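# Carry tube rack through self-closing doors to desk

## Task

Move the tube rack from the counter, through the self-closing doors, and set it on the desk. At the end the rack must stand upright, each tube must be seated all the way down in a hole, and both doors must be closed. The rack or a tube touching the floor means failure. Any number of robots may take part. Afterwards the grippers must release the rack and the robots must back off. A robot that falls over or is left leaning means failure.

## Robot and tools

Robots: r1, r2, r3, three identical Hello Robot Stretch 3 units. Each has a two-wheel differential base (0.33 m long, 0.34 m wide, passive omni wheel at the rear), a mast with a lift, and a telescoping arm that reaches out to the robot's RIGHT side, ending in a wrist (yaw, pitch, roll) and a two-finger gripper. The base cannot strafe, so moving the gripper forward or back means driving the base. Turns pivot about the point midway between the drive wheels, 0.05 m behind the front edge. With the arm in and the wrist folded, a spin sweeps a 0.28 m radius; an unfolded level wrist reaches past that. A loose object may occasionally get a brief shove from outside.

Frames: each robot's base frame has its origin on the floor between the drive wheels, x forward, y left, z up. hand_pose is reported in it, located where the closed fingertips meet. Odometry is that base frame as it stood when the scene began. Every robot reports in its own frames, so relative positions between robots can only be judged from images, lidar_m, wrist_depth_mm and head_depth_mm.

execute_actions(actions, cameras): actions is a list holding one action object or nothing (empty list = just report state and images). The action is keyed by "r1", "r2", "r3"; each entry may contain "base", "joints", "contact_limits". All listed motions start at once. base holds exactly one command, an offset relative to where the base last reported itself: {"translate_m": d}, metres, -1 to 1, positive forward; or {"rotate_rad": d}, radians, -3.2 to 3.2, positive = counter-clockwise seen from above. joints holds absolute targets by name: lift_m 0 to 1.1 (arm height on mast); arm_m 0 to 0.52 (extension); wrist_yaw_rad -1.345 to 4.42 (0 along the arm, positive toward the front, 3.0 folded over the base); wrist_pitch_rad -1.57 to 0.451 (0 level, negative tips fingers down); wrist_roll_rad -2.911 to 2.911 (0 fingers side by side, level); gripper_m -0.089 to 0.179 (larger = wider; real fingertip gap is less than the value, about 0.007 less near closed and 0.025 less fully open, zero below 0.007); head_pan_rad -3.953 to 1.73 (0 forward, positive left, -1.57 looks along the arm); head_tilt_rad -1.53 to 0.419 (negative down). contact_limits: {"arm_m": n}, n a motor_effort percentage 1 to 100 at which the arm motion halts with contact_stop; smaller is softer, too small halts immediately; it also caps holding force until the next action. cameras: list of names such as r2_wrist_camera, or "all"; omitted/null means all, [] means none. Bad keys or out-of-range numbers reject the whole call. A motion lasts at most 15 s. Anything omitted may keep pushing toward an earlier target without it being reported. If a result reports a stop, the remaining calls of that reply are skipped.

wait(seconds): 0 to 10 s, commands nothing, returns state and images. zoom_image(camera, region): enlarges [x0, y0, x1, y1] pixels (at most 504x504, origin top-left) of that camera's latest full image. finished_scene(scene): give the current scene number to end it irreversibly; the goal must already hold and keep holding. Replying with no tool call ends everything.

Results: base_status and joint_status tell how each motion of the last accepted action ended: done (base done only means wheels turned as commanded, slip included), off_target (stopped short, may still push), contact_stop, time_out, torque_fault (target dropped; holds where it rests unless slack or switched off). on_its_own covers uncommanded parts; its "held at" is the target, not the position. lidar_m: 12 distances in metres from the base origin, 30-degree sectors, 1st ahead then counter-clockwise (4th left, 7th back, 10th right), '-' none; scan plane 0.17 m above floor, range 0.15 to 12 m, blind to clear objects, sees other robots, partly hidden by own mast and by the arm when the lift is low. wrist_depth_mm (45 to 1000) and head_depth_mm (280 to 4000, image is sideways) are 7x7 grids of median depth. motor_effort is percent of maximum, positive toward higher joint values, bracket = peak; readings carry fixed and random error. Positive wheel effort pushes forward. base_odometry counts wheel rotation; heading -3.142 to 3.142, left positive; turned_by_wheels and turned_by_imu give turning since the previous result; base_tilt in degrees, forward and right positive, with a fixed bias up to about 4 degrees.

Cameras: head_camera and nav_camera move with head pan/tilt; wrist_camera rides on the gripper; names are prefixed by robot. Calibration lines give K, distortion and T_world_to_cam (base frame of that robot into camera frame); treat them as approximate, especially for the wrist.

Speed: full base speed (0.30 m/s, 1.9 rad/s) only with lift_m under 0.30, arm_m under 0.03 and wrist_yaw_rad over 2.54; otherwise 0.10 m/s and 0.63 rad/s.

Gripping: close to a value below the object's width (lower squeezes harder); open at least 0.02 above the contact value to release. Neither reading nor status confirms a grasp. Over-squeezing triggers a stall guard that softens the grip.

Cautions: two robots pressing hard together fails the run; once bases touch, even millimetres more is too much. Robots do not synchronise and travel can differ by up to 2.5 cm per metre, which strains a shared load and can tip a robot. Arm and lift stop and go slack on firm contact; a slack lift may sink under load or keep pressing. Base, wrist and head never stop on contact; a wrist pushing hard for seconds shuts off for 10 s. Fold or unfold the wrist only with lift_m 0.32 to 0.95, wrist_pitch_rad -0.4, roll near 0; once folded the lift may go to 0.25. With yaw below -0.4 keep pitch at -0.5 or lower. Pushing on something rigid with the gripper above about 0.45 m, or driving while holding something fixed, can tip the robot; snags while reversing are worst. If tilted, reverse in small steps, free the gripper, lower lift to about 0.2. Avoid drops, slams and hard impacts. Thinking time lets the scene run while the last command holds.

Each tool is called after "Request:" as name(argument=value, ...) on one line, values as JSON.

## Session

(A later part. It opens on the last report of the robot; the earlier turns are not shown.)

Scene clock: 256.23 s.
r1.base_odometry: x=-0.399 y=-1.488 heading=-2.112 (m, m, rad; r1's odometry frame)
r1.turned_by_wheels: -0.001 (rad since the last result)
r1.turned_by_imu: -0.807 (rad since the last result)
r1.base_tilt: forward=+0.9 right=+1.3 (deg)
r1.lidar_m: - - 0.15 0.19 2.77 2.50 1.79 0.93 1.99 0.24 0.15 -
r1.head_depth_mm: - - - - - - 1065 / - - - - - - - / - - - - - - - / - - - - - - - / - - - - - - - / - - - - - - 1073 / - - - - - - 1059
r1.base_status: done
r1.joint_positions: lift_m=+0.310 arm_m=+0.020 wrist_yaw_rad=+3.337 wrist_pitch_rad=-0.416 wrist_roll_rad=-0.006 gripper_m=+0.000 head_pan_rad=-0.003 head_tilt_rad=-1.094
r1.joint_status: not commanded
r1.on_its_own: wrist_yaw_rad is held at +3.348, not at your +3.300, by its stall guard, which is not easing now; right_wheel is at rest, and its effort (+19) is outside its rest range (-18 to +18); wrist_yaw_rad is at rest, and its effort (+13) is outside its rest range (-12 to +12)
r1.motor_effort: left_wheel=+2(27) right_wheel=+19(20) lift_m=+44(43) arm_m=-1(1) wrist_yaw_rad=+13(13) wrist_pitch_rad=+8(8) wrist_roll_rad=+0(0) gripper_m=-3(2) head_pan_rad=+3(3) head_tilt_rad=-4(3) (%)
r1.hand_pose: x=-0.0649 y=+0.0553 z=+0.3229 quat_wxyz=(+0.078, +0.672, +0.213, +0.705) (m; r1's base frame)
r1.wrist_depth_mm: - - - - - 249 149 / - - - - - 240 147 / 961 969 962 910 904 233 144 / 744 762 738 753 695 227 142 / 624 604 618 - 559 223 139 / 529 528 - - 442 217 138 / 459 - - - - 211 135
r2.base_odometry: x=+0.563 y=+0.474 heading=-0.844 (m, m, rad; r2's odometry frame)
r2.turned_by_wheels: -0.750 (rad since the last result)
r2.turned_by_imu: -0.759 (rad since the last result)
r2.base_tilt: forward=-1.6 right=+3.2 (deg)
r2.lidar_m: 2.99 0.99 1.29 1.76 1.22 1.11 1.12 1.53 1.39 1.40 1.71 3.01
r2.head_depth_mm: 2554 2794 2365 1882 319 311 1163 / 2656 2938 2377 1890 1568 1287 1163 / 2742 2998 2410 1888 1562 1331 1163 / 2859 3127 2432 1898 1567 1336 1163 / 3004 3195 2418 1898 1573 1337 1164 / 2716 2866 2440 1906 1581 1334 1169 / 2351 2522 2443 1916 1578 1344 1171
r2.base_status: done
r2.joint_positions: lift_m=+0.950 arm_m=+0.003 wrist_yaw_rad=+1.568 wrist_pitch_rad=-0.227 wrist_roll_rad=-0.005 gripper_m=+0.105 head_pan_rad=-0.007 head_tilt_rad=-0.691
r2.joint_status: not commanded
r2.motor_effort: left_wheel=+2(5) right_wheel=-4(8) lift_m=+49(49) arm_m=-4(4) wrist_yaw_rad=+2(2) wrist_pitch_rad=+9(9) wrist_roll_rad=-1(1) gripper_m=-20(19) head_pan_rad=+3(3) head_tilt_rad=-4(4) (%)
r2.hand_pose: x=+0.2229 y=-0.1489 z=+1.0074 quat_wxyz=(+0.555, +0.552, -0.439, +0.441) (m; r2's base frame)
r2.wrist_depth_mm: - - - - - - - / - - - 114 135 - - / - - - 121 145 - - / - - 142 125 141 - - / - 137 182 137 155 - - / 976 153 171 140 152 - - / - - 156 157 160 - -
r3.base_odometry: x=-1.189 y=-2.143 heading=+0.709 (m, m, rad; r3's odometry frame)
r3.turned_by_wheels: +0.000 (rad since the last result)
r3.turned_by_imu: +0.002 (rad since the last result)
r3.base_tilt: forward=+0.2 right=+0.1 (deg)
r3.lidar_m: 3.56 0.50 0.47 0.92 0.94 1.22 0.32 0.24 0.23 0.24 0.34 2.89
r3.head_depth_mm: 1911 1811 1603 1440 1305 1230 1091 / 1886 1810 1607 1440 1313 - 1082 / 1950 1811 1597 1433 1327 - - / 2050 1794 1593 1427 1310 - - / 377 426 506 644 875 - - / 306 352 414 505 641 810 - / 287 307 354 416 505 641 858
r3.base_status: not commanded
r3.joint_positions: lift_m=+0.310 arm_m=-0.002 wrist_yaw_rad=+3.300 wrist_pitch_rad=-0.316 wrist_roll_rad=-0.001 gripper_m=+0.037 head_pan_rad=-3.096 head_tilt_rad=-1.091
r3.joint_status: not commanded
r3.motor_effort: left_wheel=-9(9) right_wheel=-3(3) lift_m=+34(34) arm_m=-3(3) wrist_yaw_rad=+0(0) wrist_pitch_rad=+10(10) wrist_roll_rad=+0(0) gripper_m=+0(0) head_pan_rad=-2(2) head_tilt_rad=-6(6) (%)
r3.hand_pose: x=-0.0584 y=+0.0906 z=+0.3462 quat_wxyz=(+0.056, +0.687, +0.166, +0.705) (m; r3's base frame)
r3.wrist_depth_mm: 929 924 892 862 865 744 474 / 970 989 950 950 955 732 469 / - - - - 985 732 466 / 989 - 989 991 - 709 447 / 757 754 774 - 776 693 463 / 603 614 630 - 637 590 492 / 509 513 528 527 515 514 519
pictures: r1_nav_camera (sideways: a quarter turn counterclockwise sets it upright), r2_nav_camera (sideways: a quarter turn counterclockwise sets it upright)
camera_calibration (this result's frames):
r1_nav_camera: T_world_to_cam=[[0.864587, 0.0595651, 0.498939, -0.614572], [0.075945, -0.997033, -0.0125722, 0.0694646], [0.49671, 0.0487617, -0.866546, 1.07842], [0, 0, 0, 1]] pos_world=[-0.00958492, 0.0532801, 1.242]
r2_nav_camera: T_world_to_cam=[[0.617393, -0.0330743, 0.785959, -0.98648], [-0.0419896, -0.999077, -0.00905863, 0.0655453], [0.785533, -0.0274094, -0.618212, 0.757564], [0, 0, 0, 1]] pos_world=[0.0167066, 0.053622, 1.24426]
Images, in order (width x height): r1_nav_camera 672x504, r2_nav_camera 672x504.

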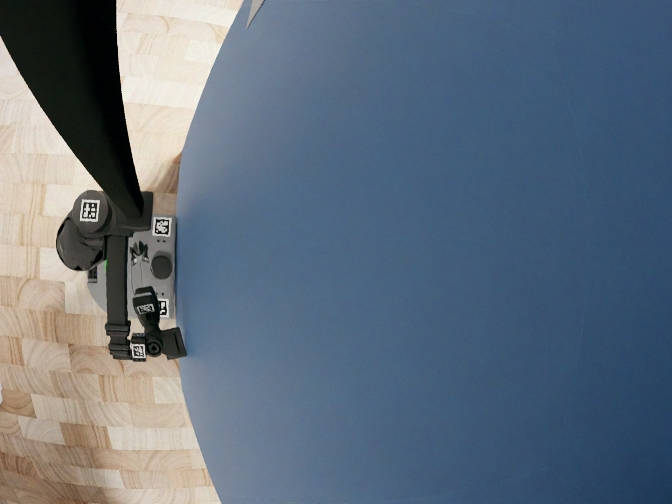

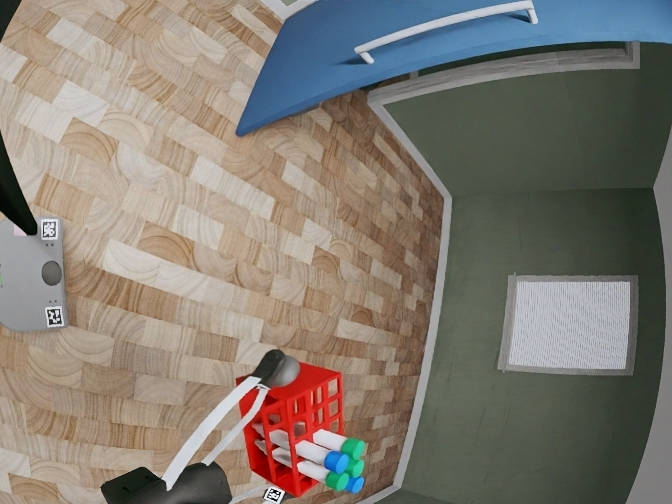

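Request:
execute_actions(actions=[{"r2":{"base":{"rotate_rad":-0.3}},"r3":{"base":{"rotate_rad":-1.0},"joints":{"lift_m":0.28,"head_pan_rad":0}}}], cameras=["r3_nav_camera"])

Request:
execute_actions(actions=[{"r2":{"base":{"translate_m":1.0}}}], cameras=[])

Request:
execute_actions(actions=[{"r2":{"base":{"rotate_rad":1.2}},"r1":{"base":{"translate_m":0.4}}}], cameras=["r2_nav_camera","r3_nav_camera"])

Scene clock: 259.07 s.
r1.base_odometry: x=-0.399 y=-1.488 heading=-2.112 (m, m, rad; r1's odometry frame)
r1.turned_by_wheels: +0.000 (rad since the last result)
r1.turned_by_imu: -0.001 (rad since the last result)
r1.base_tilt: forward=+0.9 right=+1.3 (deg)
r1.lidar_m: - - 0.15 0.19 2.76 2.49 1.79 0.93 1.99 0.24 0.15 -
r1.head_depth_mm: - - - - - - 1063 / - - - - - - - / - - - - - - - / - - - - - - - / - - - - - - - / - - - - - - 1072 / - - - - - - 1063
r1.base_status: not commanded
r1.joint_positions: lift_m=+0.310 arm_m=+0.020 wrist_yaw_rad=+3.337 wrist_pitch_rad=-0.416 wrist_roll_rad=-0.006 gripper_m=+0.000 head_pan_rad=-0.003 head_tilt_rad=-1.094
r1.joint_status: not commanded
r1.on_its_own: wrist_yaw_rad is held at +3.348, not at your +3.300, by its stall guard, which is not easing now; right_wheel is at rest, and its effort (+19) is outside its rest range (-18 to +18); wrist_yaw_rad is at rest, and its effort (+13) is outside its rest range (-12 to +12)
r1.motor_effort: left_wheel=+2(2) right_wheel=+19(19) lift_m=+44(44) arm_m=-2(1) wrist_yaw_rad=+13(12) wrist_pitch_rad=+8(8) wrist_roll_rad=+0(0) gripper_m=-3(2) head_pan_rad=+2(2) head_tilt_rad=-4(4) (%)
r1.hand_pose: x=-0.0649 y=+0.0553 z=+0.3229 quat_wxyz=(+0.078, +0.672, +0.213, +0.705) (m; r1's base frame)
r1.wrist_depth_mm: - - - - - 248 148 / - - - - - 241 147 / 966 974 953 913 898 235 144 / 753 747 753 754 684 228 142 / 624 612 623 - 556 222 139 / 530 529 - - 435 217 137 / 457 - - - - 212 135
r2.base_odometry: x=+0.563 y=+0.474 heading=-1.144 (m, m, rad; r2's odometry frame)
r2.turned_by_wheels: -0.300 (rad since the last result)
r2.turned_by_imu: -0.303 (rad since the last result)
r2.base_tilt: forward=-1.6 right=+3.2 (deg)
r2.lidar_m: 3.00 2.34 0.99 1.74 1.49 1.14 1.11 1.17 1.42 1.39 1.46 2.10
r2.head_depth_mm: 2588 2879 2390 1886 319 311 1155 / 2607 2896 2392 1895 1566 1288 1160 / 2658 2926 2387 1902 1565 1336 1161 / 2660 2949 2419 1909 1570 1337 1169 / 2680 2972 2416 1902 1574 1337 1169 / 2693 2997 2415 1909 1573 1343 1169 / 2738 2994 2437 1922 1575 1343 1171
r2.base_status: done
r2.joint_positions: lift_m=+0.950 arm_m=+0.003 wrist_yaw_rad=+1.568 wrist_pitch_rad=-0.227 wrist_roll_rad=-0.005 gripper_m=+0.105 head_pan_rad=-0.007 head_tilt_rad=-0.691
r2.joint_status: not commanded
r2.motor_effort: left_wheel=+2(5) right_wheel=-4(8) lift_m=+49(49) arm_m=-4(4) wrist_yaw_rad=+1(2) wrist_pitch_rad=+9(9) wrist_roll_rad=-1(1) gripper_m=-19(19) head_pan_rad=+3(2) head_tilt_rad=-4(4) (%)
r2.hand_pose: x=+0.2229 y=-0.1489 z=+1.0073 quat_wxyz=(+0.555, +0.552, -0.439, +0.441) (m; r2's base frame)
r2.wrist_depth_mm: - - - - - - - / - - - 114 136 - - / - - - 121 145 - - / - - 142 125 141 - - / - 137 182 137 155 - - / - 153 172 141 151 - - / - - 155 157 161 - -
r3.base_odometry: x=-1.189 y=-2.143 heading=-0.290 (m, m, rad; r3's odometry frame)
r3.turned_by_wheels: -1.000 (rad since the last result)
r3.turned_by_imu: -0.914 (rad since the last result)
r3.base_tilt: forward=+0.1 right=+0.0 (deg)
r3.lidar_m: 0.36 3.25 3.55 0.47 0.48 0.92 0.97 1.38 0.23 0.19 0.19 0.21
r3.head_depth_mm: 290 306 335 373 420 481 563 / 330 367 413 472 552 662 743 / 405 463 539 644 802 1061 1122 / 527 628 776 1009 1269 1186 1121 / 672 837 1516 1409 1300 1190 1119 / 2067 1786 1579 1423 1295 1188 1105 / 2046 1792 1582 1429 1290 1185 1093
r3.base_status: done
r3.joint_positions: lift_m=+0.280 arm_m=-0.003 wrist_yaw_rad=+3.360 wrist_pitch_rad=-0.316 wrist_roll_rad=+0.000 gripper_m=+0.037 head_pan_rad=-0.007 head_tilt_rad=-1.091
r3.joint_status: all done
r3.on_its_own: wrist_yaw_rad is at rest, and its effort (-63) is outside its rest range (-12 to +12)
r3.motor_effort: left_wheel=+5(17) right_wheel=-6(74) lift_m=+29(29) arm_m=-1(3) wrist_yaw_rad=-63(67) wrist_pitch_rad=+10(10) wrist_roll_rad=+0(0) gripper_m=+0(0) head_pan_rad=+4(48) head_tilt_rad=-5(6) (%)
r3.hand_pose: x=-0.0724 y=+0.0882 z=+0.3163 quat_wxyz=(+0.035, +0.682, +0.187, +0.707) (m; r3's base frame)
r3.wrist_depth_mm: 674 790 641 - - - - / 689 818 704 570 - - - / 716 855 776 623 - - - / 751 871 812 669 948 948 961 / 701 709 730 - 721 721 732 / 574 564 581 - 591 570 577 / 474 492 - - 500 487 485
pictures: r3_nav_camera (sideways: a quarter turn counterclockwise sets it upright)
camera_calibration (this result's frames):
r3_nav_camera: T_world_to_cam=[[0.910333, -0.0465588, 0.41125, -0.491118], [-0.023769, -0.997894, -0.0603599, 0.131404], [0.413194, 0.0451726, -0.909522, 1.1335], [0, 0, 0, 1]] pos_world=[-0.0181531, 0.0570579, 1.24085]
Images, in order (width x height): r3_nav_camera 672x504.

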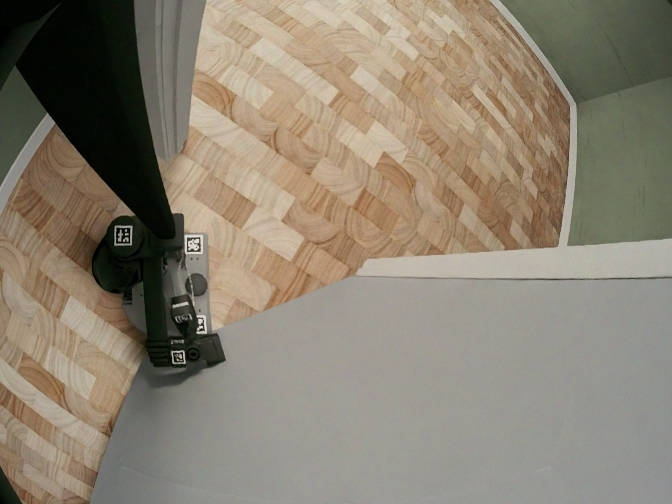

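Scene clock: 270.03 s.
r1.base_odometry: x=-0.399 y=-1.488 heading=-2.112 (m, m, rad; r1's odometry frame)
r1.turned_by_wheels: +0.000 (rad since the last result)
r1.turned_by_imu: -0.002 (rad since the last result)
r1.base_tilt: forward=+0.9 right=+1.4 (deg)
r1.lidar_m: - - 0.15 0.19 1.10 2.50 1.79 0.93 1.99 0.24 0.15 -
r1.head_depth_mm: - - - - - - 1066 / - - - - - - - / - - - - - - - / - - - - - - - / - - - - - - - / - - - - - - 1074 / - - - - - - 1063
r1.base_status: not commanded
r1.joint_positions: lift_m=+0.310 arm_m=+0.020 wrist_yaw_rad=+3.337 wrist_pitch_rad=-0.416 wrist_roll_rad=-0.006 gripper_m=+0.000 head_pan_rad=-0.003 head_tilt_rad=-1.094
r1.joint_status: not commanded
r1.on_its_own: wrist_yaw_rad is held at +3.348, not at your +3.300, by its stall guard, which is not easing now; right_wheel is at rest, and its effort (+19) is outside its rest range (-18 to +18); wrist_yaw_rad is at rest, and its effort (+13) is outside its rest range (-12 to +12)
r1.motor_effort: left_wheel=+1(1) right_wheel=+19(19) lift_m=+44(44) arm_m=-1(1) wrist_yaw_rad=+13(13) wrist_pitch_rad=+8(8) wrist_roll_rad=+0(0) gripper_m=-3(2) head_pan_rad=+2(1) head_tilt_rad=-3(5) (%)
r1.hand_pose: x=-0.0649 y=+0.0553 z=+0.3229 quat_wxyz=(+0.078, +0.672, +0.213, +0.705) (m; r1's base frame)
r1.wrist_depth_mm: - - - - - 249 148 / - - - - - 240 147 / 987 939 948 900 901 234 144 / 760 761 757 758 694 227 142 / 619 621 615 - 553 222 140 / 521 524 - - 439 216 137 / 457 - - - - 212 135
r2.base_odometry: x=+0.977 y=-0.436 heading=-1.144 (m, m, rad; r2's odometry frame)
r2.turned_by_wheels: +0.000 (rad since the last result)
r2.turned_by_imu: +0.004 (rad since the last result)
r2.base_tilt: forward=-1.6 right=+3.2 (deg)
r2.lidar_m: 2.03 2.15 1.72 1.09 1.12 2.15 2.11 1.94 1.48 1.45 1.53 2.07
r2.head_depth_mm: 1726 1943 2176 1883 320 311 1159 / 1740 1960 2206 1884 1562 1291 1160 / 1748 1973 2238 1883 1570 1336 1162 / 1755 2001 2238 1895 1569 1334 1163 / 1770 2021 2239 1912 1563 1343 1166 / 1805 2042 2267 1903 1580 1337 1169 / 1807 2069 2276 1920 1577 1347 1171
r2.base_status: done
r2.joint_positions: lift_m=+0.950 arm_m=+0.003 wrist_yaw_rad=+1.568 wrist_pitch_rad=-0.227 wrist_roll_rad=-0.005 gripper_m=+0.105 head_pan_rad=-0.007 head_tilt_rad=-0.691
r2.joint_status: not commanded
r2.motor_effort: left_wheel=+1(6) right_wheel=-3(3) lift_m=+49(49) arm_m=-4(4) wrist_yaw_rad=+2(2) wrist_pitch_rad=+9(9) wrist_roll_rad=-1(1) gripper_m=-20(20) head_pan_rad=+3(3) head_tilt_rad=-4(4) (%)
r2.hand_pose: x=+0.2229 y=-0.1489 z=+1.0073 quat_wxyz=(+0.555, +0.552, -0.439, +0.441) (m; r2's base frame)
r2.wrist_depth_mm: - - - - - - - / - - - 114 136 - - / - - - 121 145 - - / - - 142 125 140 - - / - 138 183 137 155 - - / - 154 173 141 151 - - / - - 155 157 162 - -
r3.base_odometry: x=-1.189 y=-2.143 heading=-0.291 (m, m, rad; r3's odometry frame)
r3.turned_by_wheels: +0.000 (rad since the last result)
r3.turned_by_imu: +0.001 (rad since the last result)
r3.base_tilt: forward=+0.2 right=+0.0 (deg)
r3.lidar_m: 0.35 3.25 3.56 0.47 0.47 0.93 0.98 1.38 0.22 0.18 0.18 0.21
r3.head_depth_mm: 287 300 326 363 408 465 543 / 323 359 404 461 536 641 722 / 399 456 528 631 781 1025 1122 / 520 621 766 996 1266 1196 1129 / 670 835 1173 1407 1296 1191 1121 / 2062 1787 1596 1436 1296 1187 1110 / 2035 1784 1592 1421 1297 1187 1092
r3.base_status: not commanded
r3.joint_positions: lift_m=+0.280 arm_m=-0.003 wrist_yaw_rad=+3.456 wrist_pitch_rad=-0.316 wrist_roll_rad=+0.000 gripper_m=+0.037 head_pan_rad=-0.006 head_tilt_rad=-1.091
r3.joint_status: not commanded
r3.on_its_own: wrist_yaw_rad is held at +3.435, not at your +3.300, by its stall guard, which is not easing now; wrist_yaw_rad is at rest, and its effort (-23) is outside its rest range (-12 to +12)
r3.motor_effort: left_wheel=+2(6) right_wheel=+4(14) lift_m=+30(30) arm_m=+0(0) wrist_yaw_rad=-23(63) wrist_pitch_rad=+10(10) wrist_roll_rad=+0(0) gripper_m=+1(1) head_pan_rad=+4(4) head_tilt_rad=-6(5) (%)
r3.hand_pose: x=-0.0943 y=+0.0822 z=+0.3163 quat_wxyz=(+0.001, +0.672, +0.219, +0.707) (m; r3's base frame)
r3.wrist_depth_mm: 660 780 772 555 - - - / 699 800 839 598 - - - / 719 840 916 660 - - - / 760 857 886 706 963 960 950 / 700 717 721 686 724 707 717 / 572 569 580 578 606 576 577 / 475 479 - - - 484 480
pictures: none
No camera images: the call's "cameras" was empty. Leave "cameras" out to get every camera's image.

Scene clock: 275.37 s.
r1.base_odometry: x=-0.605 y=-1.831 heading=-2.111 (m, m, rad; r1's odometry frame)
r1.turned_by_wheels: +0.000 (rad since the last result)
r1.turned_by_imu: -0.204 (rad since the last result)
r1.base_tilt: forward=+0.8 right=+1.3 (deg)
r1.lidar_m: - - 0.15 0.19 2.69 2.78 2.51 1.00 1.79 0.24 0.15 -
r1.head_depth_mm: - - - - - - 1066 / - - - - - - - / - - - - - - - / - - - - - - - / - - - - - - - / - - - - - - 1074 / - - - - - - 1060
r1.base_status: translate_m off_target (by the wheels' count: +0.3998 of +0.4000)
r1.joint_positions: lift_m=+0.310 arm_m=+0.020 wrist_yaw_rad=+3.335 wrist_pitch_rad=-0.416 wrist_roll_rad=-0.008 gripper_m=+0.000 head_pan_rad=+0.002 head_tilt_rad=-1.099
r1.joint_status: not commanded
r1.on_its_own: wrist_yaw_rad is held at +3.348, not at your +3.300, by its stall guard, which is not easing now; left_wheel is at rest, and its effort (+22) is outside its rest range (-18 to +18); wrist_yaw_rad is at rest, and its effort (+15) is outside its rest range (-12 to +12)
r1.motor_effort: left_wheel=+22(82) right_wheel=+14(46) lift_m=+41(43) arm_m=+2(2) wrist_yaw_rad=+15(41) wrist_pitch_rad=+8(9) wrist_roll_rad=+1(1) gripper_m=-2(2) head_pan_rad=-1(2) head_tilt_rad=+0(5) (%)
r1.hand_pose: x=-0.0644 y=+0.0557 z=+0.3230 quat_wxyz=(+0.078, +0.671, +0.213, +0.706) (m; r1's base frame)
r1.wrist_depth_mm: - - - - - 245 148 / - - - - - 240 145 / 936 990 956 953 859 233 142 / 754 748 755 746 586 226 140 / 614 618 614 - 550 221 138 / 522 524 - - 431 214 136 / 453 - - - - 210 135
r2.base_odometry: x=+0.977 y=-0.436 heading=+0.056 (m, m, rad; r2's odometry frame)
r2.turned_by_wheels: +1.200 (rad since the last result)
r2.turned_by_imu: +1.213 (rad since the last result)
r2.base_tilt: forward=-1.6 right=+3.3 (deg)
r2.lidar_m: 1.72 1.15 0.98 2.11 2.11 1.72 1.45 1.45 1.64 2.03 2.03 2.00
r2.head_depth_mm: 1639 1866 2137 1885 319 311 1158 / 1591 1819 2109 1884 1563 1291 1162 / 1546 1750 2028 1892 1567 1331 1162 / 1508 1715 2007 1893 1562 1334 1163 / 3555 3323 2430 1905 1578 1339 1167 / 3351 3301 2436 1904 1579 1341 1167 / 2925 3142 2430 1923 1509 1345 1171
r2.base_status: done
r2.joint_positions: lift_m=+0.950 arm_m=+0.003 wrist_yaw_rad=+1.568 wrist_pitch_rad=-0.227 wrist_roll_rad=-0.005 gripper_m=+0.105 head_pan_rad=-0.007 head_tilt_rad=-0.691
r2.joint_status: not commanded
r2.motor_effort: left_wheel=-3(6) right_wheel=+3(7) lift_m=+49(49) arm_m=-4(4) wrist_yaw_rad=+2(1) wrist_pitch_rad=+9(9) wrist_roll_rad=+0(1) gripper_m=-19(20) head_pan_rad=+3(3) head_tilt_rad=-4(4) (%)
r2.hand_pose: x=+0.2229 y=-0.1489 z=+1.0073 quat_wxyz=(+0.555, +0.552, -0.439, +0.441) (m; r2's base frame)
r2.wrist_depth_mm: - - - - - - - / - - - 113 136 - - / - - - 121 144 - - / - - 141 125 140 - - / - 137 183 136 155 - - / - 154 172 141 151 - - / - - 155 158 160 - -
r3.base_odometry: x=-1.189 y=-2.143 heading=-0.291 (m, m, rad; r3's odometry frame)
r3.turned_by_wheels: +0.000 (rad since the last result)
r3.turned_by_imu: +0.001 (rad since the last result)
r3.base_tilt: forward=+0.1 right=+0.0 (deg)
r3.lidar_m: 0.35 3.23 3.55 0.47 0.47 0.93 0.98 1.37 0.22 0.18 0.18 0.21
r3.head_depth_mm: 287 300 326 362 408 465 542 / 323 359 404 461 536 642 723 / 399 455 529 631 783 1028 1123 / 521 621 768 1004 1267 1192 1122 / 672 839 1166 1416 1297 1184 1117 / 2064 1787 1584 1434 1298 1186 1107 / 2049 1783 1577 1426 1290 1184 1092
r3.base_status: not commanded
r3.joint_positions: lift_m=+0.280 arm_m=-0.003 wrist_yaw_rad=+3.456 wrist_pitch_rad=-0.316 wrist_roll_rad=+0.000 gripper_m=+0.037 head_pan_rad=-0.006 head_tilt_rad=-1.091
r3.joint_status: not commanded
r3.on_its_own: wrist_yaw_rad is held at +3.435, not at your +3.300, by its stall guard, which is not easing now; wrist_yaw_rad is at rest, and its effort (-23) is outside its rest range (-12 to +12)
r3.motor_effort: left_wheel=+2(3) right_wheel=+4(4) lift_m=+29(30) arm_m=+0(0) wrist_yaw_rad=-23(23) wrist_pitch_rad=+10(10) wrist_roll_rad=+0(0) gripper_m=+0(0) head_pan_rad=+3(3) head_tilt_rad=-6(5) (%)
r3.hand_pose: x=-0.0943 y=+0.0822 z=+0.3163 quat_wxyz=(+0.001, +0.672, +0.219, +0.707) (m; r3's base frame)
r3.wrist_depth_mm: 666 764 776 557 - - - / 691 814 843 606 - - - / 726 835 933 662 - - - / 756 849 865 697 925 951 957 / 712 699 733 676 714 710 720 / 565 569 579 577 596 580 574 / 480 473 - - - 480 481
pictures: r2_nav_camera (sideways: a quarter turn counterclockwise sets it upright), r3_nav_camera (sideways: a quarter turn counterclockwise sets it upright)
camera_calibration (this result's frames):
r2_nav_camera: T_world_to_cam=[[0.617398, -0.0330691, 0.785956, -0.986476], [-0.0419811, -0.999077, -0.00905843, 0.065545], [0.78553, -0.0274026, -0.618217, 0.75757], [0, 0, 0, 1]] pos_world=[0.0167058, 0.0536221, 1.24426]
r3_nav_camera: T_world_to_cam=[[0.910372, -0.0457961, 0.41125, -0.491118], [-0.022933, -0.997913, -0.0603599, 0.131399], [0.413156, 0.0455187, -0.909522, 1.1335], [0, 0, 0, 1]] pos_world=[-0.0182009, 0.0570376, 1.24085]
Images, in order (width x height): r2_nav_camera 672x504, r3_nav_camera 672x504.

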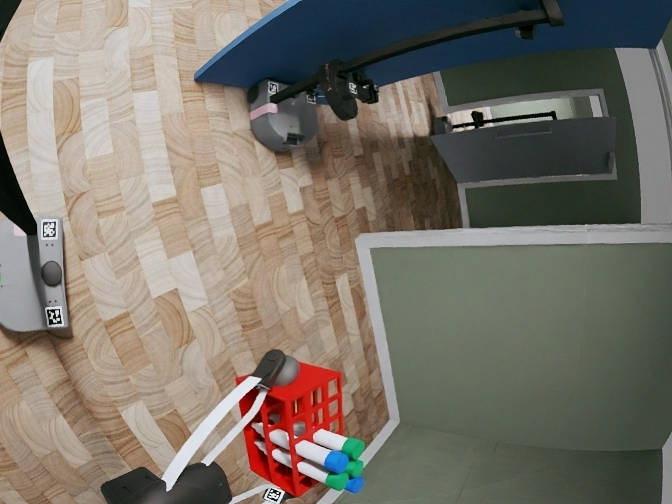

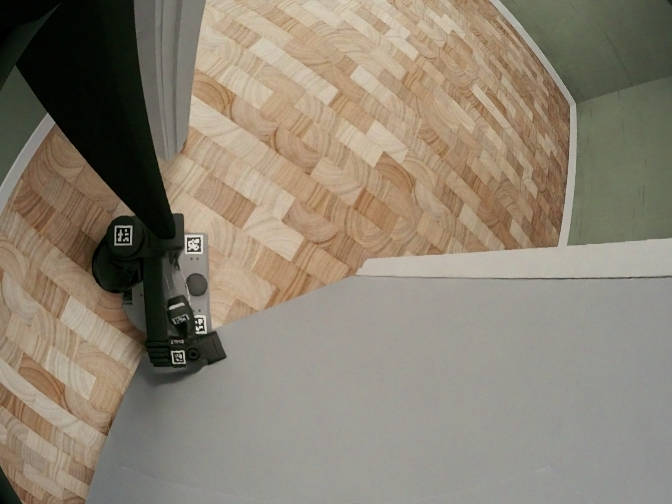

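Request:
execute_actions(actions=[{"r2":{"base":{"rotate_rad":0.2}},"r3":{"base":{"rotate_rad":-1.0},"joints":{"wrist_yaw_rad":3.45,"lift_m":0.31}}}], cameras=["r3_nav_camera"])

Request:
execute_actions(actions=[{"r2":{"base":{"translate_m":0.8},"joints":{"head_tilt_rad":-1.0}},"r3":{"base":{"translate_m":0.5}}}], cameras=["r2_nav_camera","r3_nav_camera"])

Scene clock: 279.03 s.
r1.base_odometry: x=-0.605 y=-1.831 heading=-2.111 (m, m, rad; r1's odometry frame)
r1.turned_by_wheels: +0.000 (rad since the last result)
r1.turned_by_imu: -0.001 (rad since the last result)
r1.base_tilt: forward=+0.9 right=+1.4 (deg)
r1.lidar_m: - - 0.15 0.19 2.69 2.79 2.49 1.00 1.78 0.24 0.15 -
r1.head_depth_mm: - - - - - - 1062 / - - - - - - - / - - - - - - - / - - - - - - - / - - - - - - - / - - - - - - 1072 / - - - - - - 1058
r1.base_status: not commanded
r1.joint_positions: lift_m=+0.310 arm_m=+0.020 wrist_yaw_rad=+3.335 wrist_pitch_rad=-0.416 wrist_roll_rad=-0.008 gripper_m=+0.000 head_pan_rad=+0.002 head_tilt_rad=-1.099
r1.joint_status: not commanded
r1.on_its_own: wrist_yaw_rad is held at +3.348, not at your +3.300, by its stall guard, which is not easing now; left_wheel is at rest, and its effort (+22) is outside its rest range (-18 to +18); wrist_yaw_rad is at rest, and its effort (+16) is outside its rest range (-12 to +12)
r1.motor_effort: left_wheel=+22(22) right_wheel=+14(13) lift_m=+40(40) arm_m=+3(2) wrist_yaw_rad=+16(15) wrist_pitch_rad=+8(8) wrist_roll_rad=+2(2) gripper_m=-2(2) head_pan_rad=-1(1) head_tilt_rad=-1(0) (%)
r1.hand_pose: x=-0.0644 y=+0.0557 z=+0.3230 quat_wxyz=(+0.078, +0.671, +0.213, +0.706) (m; r1's base frame)
r1.wrist_depth_mm: - - - - - 246 148 / - - - - - 238 145 / 966 956 978 928 868 232 143 / 752 758 755 753 583 226 141 / 613 615 618 - 536 220 138 / 522 529 - - 430 214 136 / 458 - - - - 210 134
r2.base_odometry: x=+0.977 y=-0.436 heading=+0.256 (m, m, rad; r2's odometry frame)
r2.turned_by_wheels: +0.200 (rad since the last result)
r2.turned_by_imu: +0.202 (rad since the last result)
r2.base_tilt: forward=-1.6 right=+3.2 (deg)
r2.lidar_m: 1.73 0.98 1.00 2.10 2.14 1.56 1.45 1.47 1.86 2.04 2.05 1.80
r2.head_depth_mm: 1480 1686 1938 1894 320 311 1159 / 1507 1667 1919 1890 1561 1288 1161 / 3547 3266 2401 1893 1558 1332 1165 / 3424 3259 2395 1899 1569 1335 1160 / 3069 3230 2412 1908 1566 1341 1167 / 3590 3310 2418 1673 1545 1341 1170 / 3455 3330 1486 1449 1504 1345 1169
r2.base_status: done
r2.joint_positions: lift_m=+0.950 arm_m=+0.003 wrist_yaw_rad=+1.568 wrist_pitch_rad=-0.227 wrist_roll_rad=-0.005 gripper_m=+0.105 head_pan_rad=-0.007 head_tilt_rad=-0.691
r2.joint_status: not commanded
r2.motor_effort: left_wheel=-3(7) right_wheel=+4(8) lift_m=+49(49) arm_m=-4(4) wrist_yaw_rad=+2(2) wrist_pitch_rad=+9(9) wrist_roll_rad=-1(1) gripper_m=-19(20) head_pan_rad=+3(3) head_tilt_rad=-4(4) (%)
r2.hand_pose: x=+0.2229 y=-0.1489 z=+1.0073 quat_wxyz=(+0.555, +0.552, -0.439, +0.441) (m; r2's base frame)
r2.wrist_depth_mm: 966 - - - - - - / 932 - - 114 136 - - / 981 - - 121 145 - - / - - 143 125 141 - - / - 138 182 137 155 - - / - 154 172 141 151 - - / - - 155 157 161 - -
r3.base_odometry: x=-1.189 y=-2.143 heading=-1.291 (m, m, rad; r3's odometry frame)
r3.turned_by_wheels: -1.000 (rad since the last result)
r3.turned_by_imu: -0.994 (rad since the last result)
r3.base_tilt: forward=+0.1 right=+0.0 (deg)
r3.lidar_m: - 0.15 0.30 3.39 3.60 0.47 0.49 0.93 0.99 0.21 0.15 -
r3.head_depth_mm: - - - - - 350 848 / - - - - - 383 835 / - - - - - 442 1001 / - - - - 320 548 1121 / - - - - 338 724 1119 / - - - - 364 1077 1110 / - - - - 409 1154 1091
r3.base_status: done
r3.joint_positions: lift_m=+0.310 arm_m=-0.003 wrist_yaw_rad=+3.466 wrist_pitch_rad=-0.316 wrist_roll_rad=+0.000 gripper_m=+0.037 head_pan_rad=-0.006 head_tilt_rad=-1.091
r3.joint_status: all done
r3.on_its_own: right_wheel is at rest, and its effort (+25) is outside its rest range (-18 to +18); wrist_yaw_rad is at rest, and its effort (-17) is outside its rest range (-12 to +12)
r3.motor_effort: left_wheel=+3(11) right_wheel=+25(25) lift_m=+38(43) arm_m=-1(1) wrist_yaw_rad=-17(57) wrist_pitch_rad=+10(10) wrist_roll_rad=+0(0) gripper_m=+0(0) head_pan_rad=+4(3) head_tilt_rad=-6(6) (%)
r3.hand_pose: x=-0.0965 y=+0.0815 z=+0.3460 quat_wxyz=(-0.003, +0.671, +0.223, +0.707) (m; r3's base frame)
r3.wrist_depth_mm: - - - - - - - / - - - - - - - / 387 - - - - - - / 386 982 - - - - 925 / 395 754 759 759 763 775 655 / 404 589 630 605 642 622 594 / 428 505 531 525 504 522 495
pictures: r3_nav_camera (sideways: a quarter turn counterclockwise sets it upright)
camera_calibration (this result's frames):
r3_nav_camera: T_world_to_cam=[[0.910372, -0.045796, 0.41125, -0.491118], [-0.0229329, -0.997913, -0.0603599, 0.131399], [0.413156, 0.0455188, -0.909522, 1.1335], [0, 0, 0, 1]] pos_world=[-0.0182009, 0.0570376, 1.24085]
Images, in order (width x height): r3_nav_camera 672x504.

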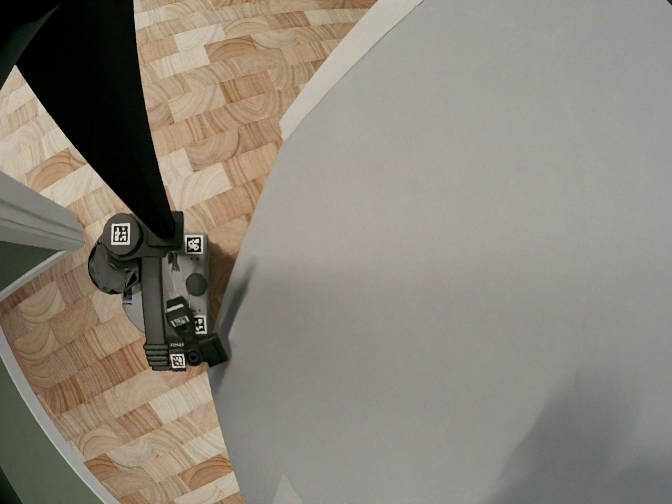

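Scene clock: 287.97 s.
r1.base_odometry: x=-0.605 y=-1.831 heading=-2.111 (m, m, rad; r1's odometry frame)
r1.turned_by_wheels: +0.000 (rad since the last result)
r1.turned_by_imu: -0.002 (rad since the last result)
r1.base_tilt: forward=+1.0 right=+1.4 (deg)
r1.lidar_m: - - 0.15 0.19 2.70 0.62 2.50 1.00 1.80 0.24 0.15 -
r1.head_depth_mm: - - - - - - 1063 / - - - - - - - / - - - - - - - / - - - - - - - / - - - - - - - / - - - - - - 1070 / - - - - - - 1062
r1.base_status: not commanded
r1.joint_positions: lift_m=+0.310 arm_m=+0.020 wrist_yaw_rad=+3.335 wrist_pitch_rad=-0.416 wrist_roll_rad=-0.008 gripper_m=+0.000 head_pan_rad=+0.002 head_tilt_rad=-1.099
r1.joint_status: not commanded
r1.on_its_own: wrist_yaw_rad is held at +3.348, not at your +3.300, by its stall guard, which is not easing now; left_wheel is at rest, and its effort (+22) is outside its rest range (-18 to +18); wrist_yaw_rad is at rest, and its effort (+15) is outside its rest range (-12 to +12)
r1.motor_effort: left_wheel=+22(21) right_wheel=+14(14) lift_m=+40(40) arm_m=+3(2) wrist_yaw_rad=+15(16) wrist_pitch_rad=+8(8) wrist_roll_rad=+2(1) gripper_m=-2(3) head_pan_rad=+0(1) head_tilt_rad=-1(0) (%)
r1.hand_pose: x=-0.0644 y=+0.0557 z=+0.3230 quat_wxyz=(+0.078, +0.671, +0.213, +0.706) (m; r1's base frame)
r1.wrist_depth_mm: - - - - - 245 148 / - - - - - 238 146 / 592 661 965 952 868 231 142 / 504 631 748 745 578 225 141 / 560 595 622 - 543 220 138 / 526 525 - - 428 216 136 / 458 - - - - 210 134
r2.base_odometry: x=+1.751 y=-0.234 heading=+0.256 (m, m, rad; r2's odometry frame)
r2.turned_by_wheels: +0.000 (rad since the last result)
r2.turned_by_imu: +0.003 (rad since the last result)
r2.base_tilt: forward=-1.6 right=+3.2 (deg)
r2.lidar_m: 0.96 0.90 0.57 0.67 2.22 2.40 2.24 2.28 2.09 1.95 1.41 0.95
r2.head_depth_mm: 883 1031 340 312 1293 1190 1091 / 2209 1860 1378 1439 1321 1199 1108 / 2235 1903 1659 1468 1325 1195 1117 / 2226 1911 1666 1474 1324 1203 1124 / 2259 1922 1673 1482 1330 1203 1126 / 2257 1934 1678 1483 1309 1198 1110 / 2275 1939 1688 1495 1171 1139 1112
r2.base_status: done
r2.joint_positions: lift_m=+0.950 arm_m=+0.003 wrist_yaw_rad=+1.568 wrist_pitch_rad=-0.227 wrist_roll_rad=-0.005 gripper_m=+0.105 head_pan_rad=-0.007 head_tilt_rad=-0.987
r2.joint_status: all done
r2.motor_effort: left_wheel=-3(5) right_wheel=+3(9) lift_m=+49(50) arm_m=-4(4) wrist_yaw_rad=+2(1) wrist_pitch_rad=+9(9) wrist_roll_rad=-1(1) gripper_m=-18(20) head_pan_rad=+3(3) head_tilt_rad=-7(26) (%)
r2.hand_pose: x=+0.2229 y=-0.1489 z=+1.0073 quat_wxyz=(+0.555, +0.552, -0.439, +0.441) (m; r2's base frame)
r2.wrist_depth_mm: - - - - 783 827 837 / - - - 114 136 863 900 / - - - 121 144 961 - / - - 142 126 140 - - / - 138 182 137 155 - - / 945 154 171 142 151 - - / - - 155 157 161 - -
r3.base_odometry: x=-1.051 y=-2.623 heading=-1.290 (m, m, rad; r3's odometry frame)
r3.turned_by_wheels: +0.001 (rad since the last result)
r3.turned_by_imu: +0.009 (rad since the last result)
r3.base_tilt: forward=+0.1 right=+0.0 (deg)
r3.lidar_m: - - 0.15 0.19 3.80 0.84 0.83 1.22 1.30 1.79 0.15 -
r3.head_depth_mm: - - - - - 535 1105 / - - - - - 478 1123 / - - - - - 395 1121 / - - - - - 363 963 / - - - - - - 708 / - - - - - - 903 / - - - - - - 1004
r3.base_status: translate_m off_target (by the wheels' count: +0.4998 of +0.5000)
r3.joint_positions: lift_m=+0.310 arm_m=-0.003 wrist_yaw_rad=+3.447 wrist_pitch_rad=-0.316 wrist_roll_rad=+0.000 gripper_m=+0.037 head_pan_rad=-0.005 head_tilt_rad=-1.092
r3.joint_status: not commanded
r3.on_its_own: left_wheel is at rest, and its effort (+39) is outside its rest range (-18 to +18)
r3.motor_effort: left_wheel=+39(54) right_wheel=+0(38) lift_m=+33(38) arm_m=+0(1) wrist_yaw_rad=+2(18) wrist_pitch_rad=+10(10) wrist_roll_rad=+0(0) gripper_m=+0(0) head_pan_rad=+3(4) head_tilt_rad=-5(6) (%)
r3.hand_pose: x=-0.0924 y=+0.0828 z=+0.3462 quat_wxyz=(+0.004, +0.673, +0.216, +0.707) (m; r3's base frame)
r3.wrist_depth_mm: - - - - 554 303 183 / - - - - 546 295 180 / - - - - 522 291 178 / 986 - 998 - 543 285 175 / 746 754 768 767 561 276 173 / 600 618 621 617 466 271 172 / 503 506 - 521 501 264 170
pictures: r2_nav_camera (sideways: a quarter turn counterclockwise sets it upright), r3_nav_camera (sideways: a quarter turn counterclockwise sets it upright)
camera_calibration (this result's frames):
r2_nav_camera: T_world_to_cam=[[0.819817, -0.0343889, 0.571593, -0.70837], [-0.0429715, -0.999075, 0.0015249, 0.0517712], [0.571011, -0.0258123, -0.820536, 1.022], [0, 0, 0, 1]] pos_world=[-0.000613771, 0.0537434, 1.24341]
r3_nav_camera: T_world_to_cam=[[0.910703, -0.044891, 0.410615, -0.490293], [-0.0219812, -0.997935, -0.0603483, 0.131378], [0.412476, 0.0459336, -0.90981, 1.13388], [0, 0, 0, 1]] pos_world=[-0.0183002, 0.0570136, 1.24087]
Images, in order (width x height): r2_nav_camera 672x504, r3_nav_camera 672x504.

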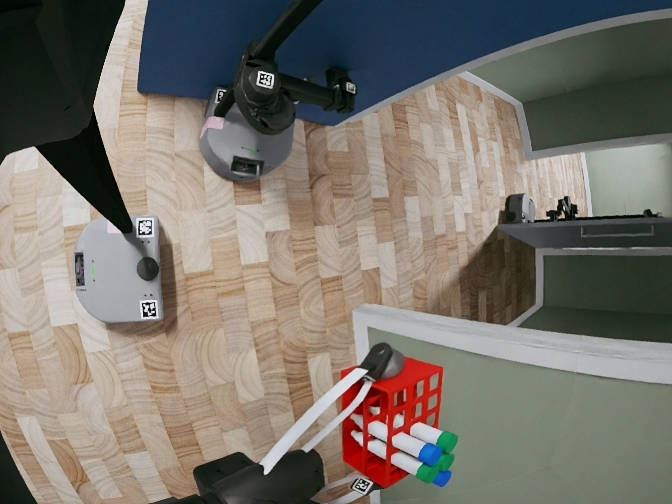

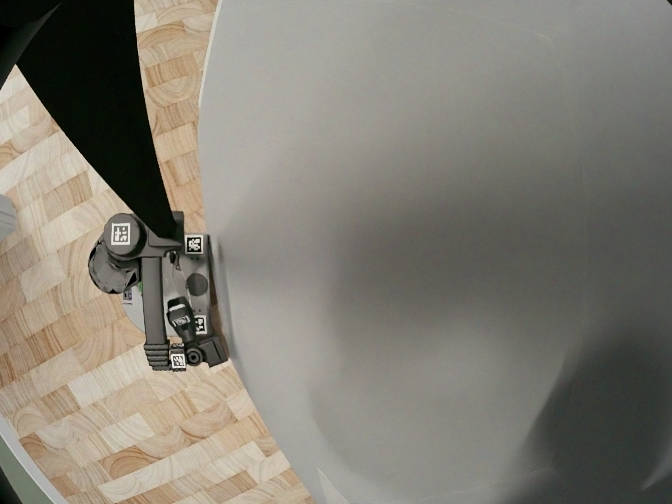

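Request:
execute_actions(actions=[{"r2":{"base":{"translate_m":0.48}},"r3":{"base":{"translate_m":0.25}}}], cameras=[])

Request:
execute_actions(actions=[{"r2":{"base":{"rotate_rad":0.55}}}], cameras=["r2_nav_camera"])

Scene clock: 294.43 s.
r1.base_odometry: x=-0.605 y=-1.831 heading=-2.111 (m, m, rad; r1's odometry frame)
r1.turned_by_wheels: +0.000 (rad since the last result)
r1.turned_by_imu: -0.001 (rad since the last result)
r1.base_tilt: forward=+0.9 right=+1.4 (deg)
r1.lidar_m: - - 0.15 0.19 2.69 2.78 0.44 0.57 1.79 0.24 0.15 -
r1.head_depth_mm: - - - - - - 1065 / - - - - - - - / - - - - - - - / - - - - - - - / - - - - - - - / - - - - - - 1072 / - - - - - - 1062
r1.base_status: not commanded
r1.joint_positions: lift_m=+0.310 arm_m=+0.020 wrist_yaw_rad=+3.335 wrist_pitch_rad=-0.416 wrist_roll_rad=-0.008 gripper_m=+0.000 head_pan_rad=+0.002 head_tilt_rad=-1.099
r1.joint_status: not commanded
r1.on_its_own: wrist_yaw_rad is held at +3.348, not at your +3.300, by its stall guard, which is not easing now; left_wheel is at rest, and its effort (+22) is outside its rest range (-18 to +18); wrist_yaw_rad is at rest, and its effort (+15) is outside its rest range (-12 to +12)
r1.motor_effort: left_wheel=+22(23) right_wheel=+14(14) lift_m=+40(40) arm_m=+3(2) wrist_yaw_rad=+15(16) wrist_pitch_rad=+8(8) wrist_roll_rad=+2(1) gripper_m=-3(2) head_pan_rad=+0(1) head_tilt_rad=+0(0) (%)
r1.hand_pose: x=-0.0644 y=+0.0557 z=+0.3230 quat_wxyz=(+0.078, +0.671, +0.213, +0.706) (m; r1's base frame)
r1.wrist_depth_mm: - - - - - 246 148 / - - - - - 238 145 / 945 972 967 937 859 231 143 / 761 756 762 753 580 225 141 / 624 614 614 - 550 220 138 / 529 524 - - 426 214 136 / 459 - - - - 210 134
r2.base_odometry: x=+2.216 y=-0.112 heading=+0.256 (m, m, rad; r2's odometry frame)
r2.turned_by_wheels: +0.000 (rad since the last result)
r2.turned_by_imu: +0.002 (rad since the last result)
r2.base_tilt: forward=-1.6 right=+3.2 (deg)
r2.lidar_m: 1.86 1.91 0.65 0.57 0.68 2.91 2.71 2.76 2.04 1.91 0.65 0.50
r2.head_depth_mm: 2136 1892 340 312 1143 1195 1092 / 2210 1903 1652 1447 1278 1197 1111 / 2082 1894 1665 1475 1319 1203 1119 / 2045 1912 1667 1478 1325 1203 1122 / 2136 1920 1675 1480 1327 1204 1127 / 2259 1930 1681 1482 1332 1210 1110 / 2268 1924 1684 1495 1334 1213 1105
r2.base_status: done
r2.joint_positions: lift_m=+0.950 arm_m=+0.003 wrist_yaw_rad=+1.568 wrist_pitch_rad=-0.227 wrist_roll_rad=-0.005 gripper_m=+0.105 head_pan_rad=-0.007 head_tilt_rad=-0.988
r2.joint_status: not commanded
r2.motor_effort: left_wheel=-3(5) right_wheel=+3(7) lift_m=+49(49) arm_m=-4(4) wrist_yaw_rad=+1(1) wrist_pitch_rad=+9(9) wrist_roll_rad=-1(1) gripper_m=-20(20) head_pan_rad=+3(2) head_tilt_rad=-6(6) (%)
r2.hand_pose: x=+0.2229 y=-0.1489 z=+1.0073 quat_wxyz=(+0.555, +0.552, -0.439, +0.441) (m; r2's base frame)
r2.wrist_depth_mm: - - - - 353 332 348 / - - - 114 136 360 374 / - - - 121 144 387 402 / - - 141 125 142 421 441 / - 138 182 137 156 457 486 / - 153 173 141 151 504 521 / - - 155 157 162 560 592
r3.base_odometry: x=-0.981 y=-2.863 heading=-1.288 (m, m, rad; r3's odometry frame)
r3.turned_by_wheels: +0.002 (rad since the last result)
r3.turned_by_imu: +0.348 (rad since the last result)
r3.base_tilt: forward=+0.1 right=+0.1 (deg)
r3.lidar_m: - - 0.15 0.19 3.88 1.01 1.40 1.43 1.82 1.62 0.15 -
r3.head_depth_mm: - - - - - 495 1103 / - - - - - 407 1115 / - - - - - 361 1020 / - - - - - - 810 / - - - - - - 623 / - - - - - - 890 / - - - - - - 1058
r3.base_status: translate_m off_target (by the wheels' count: +0.2497 of +0.2500)
r3.joint_positions: lift_m=+0.310 arm_m=-0.003 wrist_yaw_rad=+3.449 wrist_pitch_rad=-0.316 wrist_roll_rad=+0.000 gripper_m=+0.037 head_pan_rad=-0.004 head_tilt_rad=-1.092
r3.joint_status: not commanded
r3.on_its_own: left_wheel is at rest, and its effort (+50) is outside its rest range (-18 to +18)
r3.motor_effort: left_wheel=+50(76) right_wheel=+1(16) lift_m=+33(33) arm_m=-1(1) wrist_yaw_rad=+0(3) wrist_pitch_rad=+10(11) wrist_roll_rad=+0(0) gripper_m=+0(0) head_pan_rad=+3(4) head_tilt_rad=-5(5) (%)
r3.hand_pose: x=-0.0928 y=+0.0826 z=+0.3461 quat_wxyz=(+0.003, +0.673, +0.217, +0.707) (m; r3's base frame)
r3.wrist_depth_mm: 757 - - - - 316 185 / 765 - - - - 308 183 / 829 - - - 581 297 178 / 876 970 - 999 598 290 177 / 758 761 788 783 603 281 172 / 617 609 620 618 490 272 170 / 512 508 - 534 500 264 167
pictures: none
No camera images: the call's "cameras" was empty. Leave "cameras" out to get every camera's image.

Scene clock: 296.27 s.
r1.base_odometry: x=-0.605 y=-1.831 heading=-2.111 (m, m, rad; r1's odometry frame)
r1.turned_by_wheels: +0.000 (rad since the last result)
r1.turned_by_imu: +0.000 (rad since the last result)
r1.base_tilt: forward=+1.0 right=+1.3 (deg)
r1.lidar_m: - - 0.15 0.19 2.69 2.78 0.49 0.57 1.78 0.24 0.15 -
r1.head_depth_mm: - - - - - - 1062 / - - - - - - - / - - - - - - - / - - - - - - - / - - - - - - - / - - - - - - 1073 / - - - - - - 1062
r1.base_status: not commanded
r1.joint_positions: lift_m=+0.310 arm_m=+0.020 wrist_yaw_rad=+3.335 wrist_pitch_rad=-0.416 wrist_roll_rad=-0.008 gripper_m=+0.000 head_pan_rad=+0.002 head_tilt_rad=-1.099
r1.joint_status: not commanded
r1.on_its_own: wrist_yaw_rad is held at +3.348, not at your +3.300, by its stall guard, which is not easing now; left_wheel is at rest, and its effort (+22) is outside its rest range (-18 to +18); wrist_yaw_rad is at rest, and its effort (+15) is outside its rest range (-12 to +12)
r1.motor_effort: left_wheel=+22(22) right_wheel=+14(14) lift_m=+40(40) arm_m=+3(2) wrist_yaw_rad=+15(15) wrist_pitch_rad=+8(8) wrist_roll_rad=+1(2) gripper_m=-3(2) head_pan_rad=-1(0) head_tilt_rad=+0(0) (%)
r1.hand_pose: x=-0.0644 y=+0.0557 z=+0.3230 quat_wxyz=(+0.078, +0.671, +0.213, +0.706) (m; r1's base frame)
r1.wrist_depth_mm: - - - - - 246 148 / - - - - - 239 145 / 962 941 979 936 867 232 143 / 757 751 762 751 583 227 140 / 620 616 616 - 545 220 138 / 525 527 - - 430 215 136 / 454 - - - - 209 135
r2.base_odometry: x=+2.216 y=-0.112 heading=+0.806 (m, m, rad; r2's odometry frame)
r2.turned_by_wheels: +0.550 (rad since the last result)
r2.turned_by_imu: +0.556 (rad since the last result)
r2.base_tilt: forward=-1.6 right=+3.2 (deg)
r2.lidar_m: 1.85 0.65 0.57 0.57 2.89 2.72 2.77 2.02 1.90 0.63 0.50 1.86
r2.head_depth_mm: 2209 1882 340 312 1298 1193 1093 / 2229 1884 1665 1444 1321 1200 1109 / 2227 1899 1666 1468 1320 1201 1117 / 2226 1918 1666 1474 1327 1203 1123 / 2079 1913 1673 1479 1336 1204 1122 / 1776 1886 1682 1364 1330 1193 1103 / 1560 1676 968 1072 1255 1063 1051
r2.base_status: done
r2.joint_positions: lift_m=+0.950 arm_m=+0.003 wrist_yaw_rad=+1.568 wrist_pitch_rad=-0.227 wrist_roll_rad=-0.005 gripper_m=+0.105 head_pan_rad=-0.007 head_tilt_rad=-0.988
r2.joint_status: not commanded
r2.motor_effort: left_wheel=-3(7) right_wheel=+3(7) lift_m=+49(49) arm_m=-4(4) wrist_yaw_rad=+2(2) wrist_pitch_rad=+9(9) wrist_roll_rad=-1(1) gripper_m=-20(20) head_pan_rad=+3(3) head_tilt_rad=-6(6) (%)
r2.hand_pose: x=+0.2229 y=-0.1489 z=+1.0073 quat_wxyz=(+0.555, +0.552, -0.439, +0.441) (m; r2's base frame)
r2.wrist_depth_mm: 606 - - - - - - / 632 - - 114 136 - - / 637 - - 120 145 - - / 652 775 141 125 140 - - / 663 137 184 137 155 - - / 642 154 173 141 151 - - / 721 869 155 157 161 - 355
r3.base_odometry: x=-0.981 y=-2.863 heading=-1.288 (m, m, rad; r3's odometry frame)
r3.turned_by_wheels: +0.000 (rad since the last result)
r3.turned_by_imu: +0.001 (rad since the last result)
r3.base_tilt: forward=+0.1 right=+0.1 (deg)
r3.lidar_m: - - 0.15 0.19 3.91 1.01 1.41 1.43 1.82 1.62 0.15 -
r3.head_depth_mm: - - - - - 496 1101 / - - - - - 407 1114 / - - - - - 362 1022 / - - - - - - 808 / - - - - - - 623 / - - - - - - 892 / - - - - - - 1053
r3.base_status: not commanded
r3.joint_positions: lift_m=+0.310 arm_m=-0.003 wrist_yaw_rad=+3.449 wrist_pitch_rad=-0.316 wrist_roll_rad=+0.000 gripper_m=+0.037 head_pan_rad=-0.004 head_tilt_rad=-1.092
r3.joint_status: not commanded
r3.on_its_own: left_wheel is at rest, and its effort (+50) is outside its rest range (-18 to +18)
r3.motor_effort: left_wheel=+50(49) right_wheel=+1(1) lift_m=+33(33) arm_m=-1(1) wrist_yaw_rad=+0(0) wrist_pitch_rad=+10(10) wrist_roll_rad=+0(0) gripper_m=+0(0) head_pan_rad=+2(3) head_tilt_rad=-5(5) (%)
r3.hand_pose: x=-0.0928 y=+0.0826 z=+0.3461 quat_wxyz=(+0.003, +0.673, +0.217, +0.707) (m; r3's base frame)
r3.wrist_depth_mm: 770 - - - - 315 185 / 764 - - - - 307 182 / 831 - - - 575 297 178 / 881 954 981 - 603 290 175 / 744 767 781 749 615 280 173 / 611 604 617 616 494 275 169 / 505 508 - 531 497 266 167
pictures: r2_nav_camera (sideways: a quarter turn counterclockwise sets it upright)
camera_calibration (this result's frames):
r2_nav_camera: T_world_to_cam=[[0.819936, -0.0343899, 0.571421, -0.708147], [-0.0429714, -0.999075, 0.00153244, 0.0517614], [0.57084, -0.0258113, -0.820656, 1.02215], [0, 0, 0, 1]] pos_world=[-0.00062599, 0.0537435, 1.24341]
Images, in order (width x height): r2_nav_camera 672x504.

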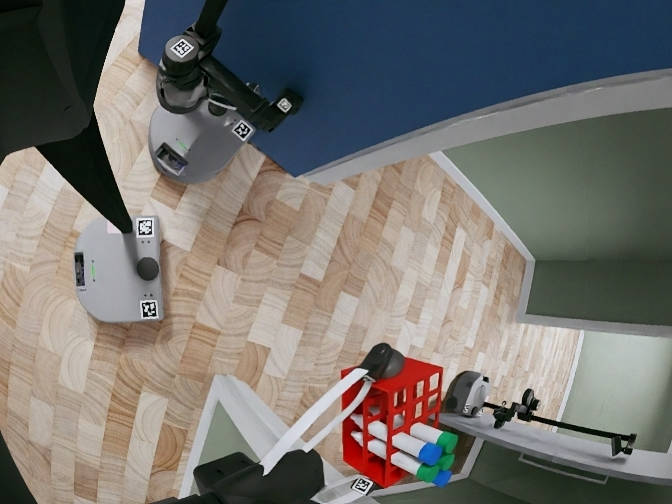

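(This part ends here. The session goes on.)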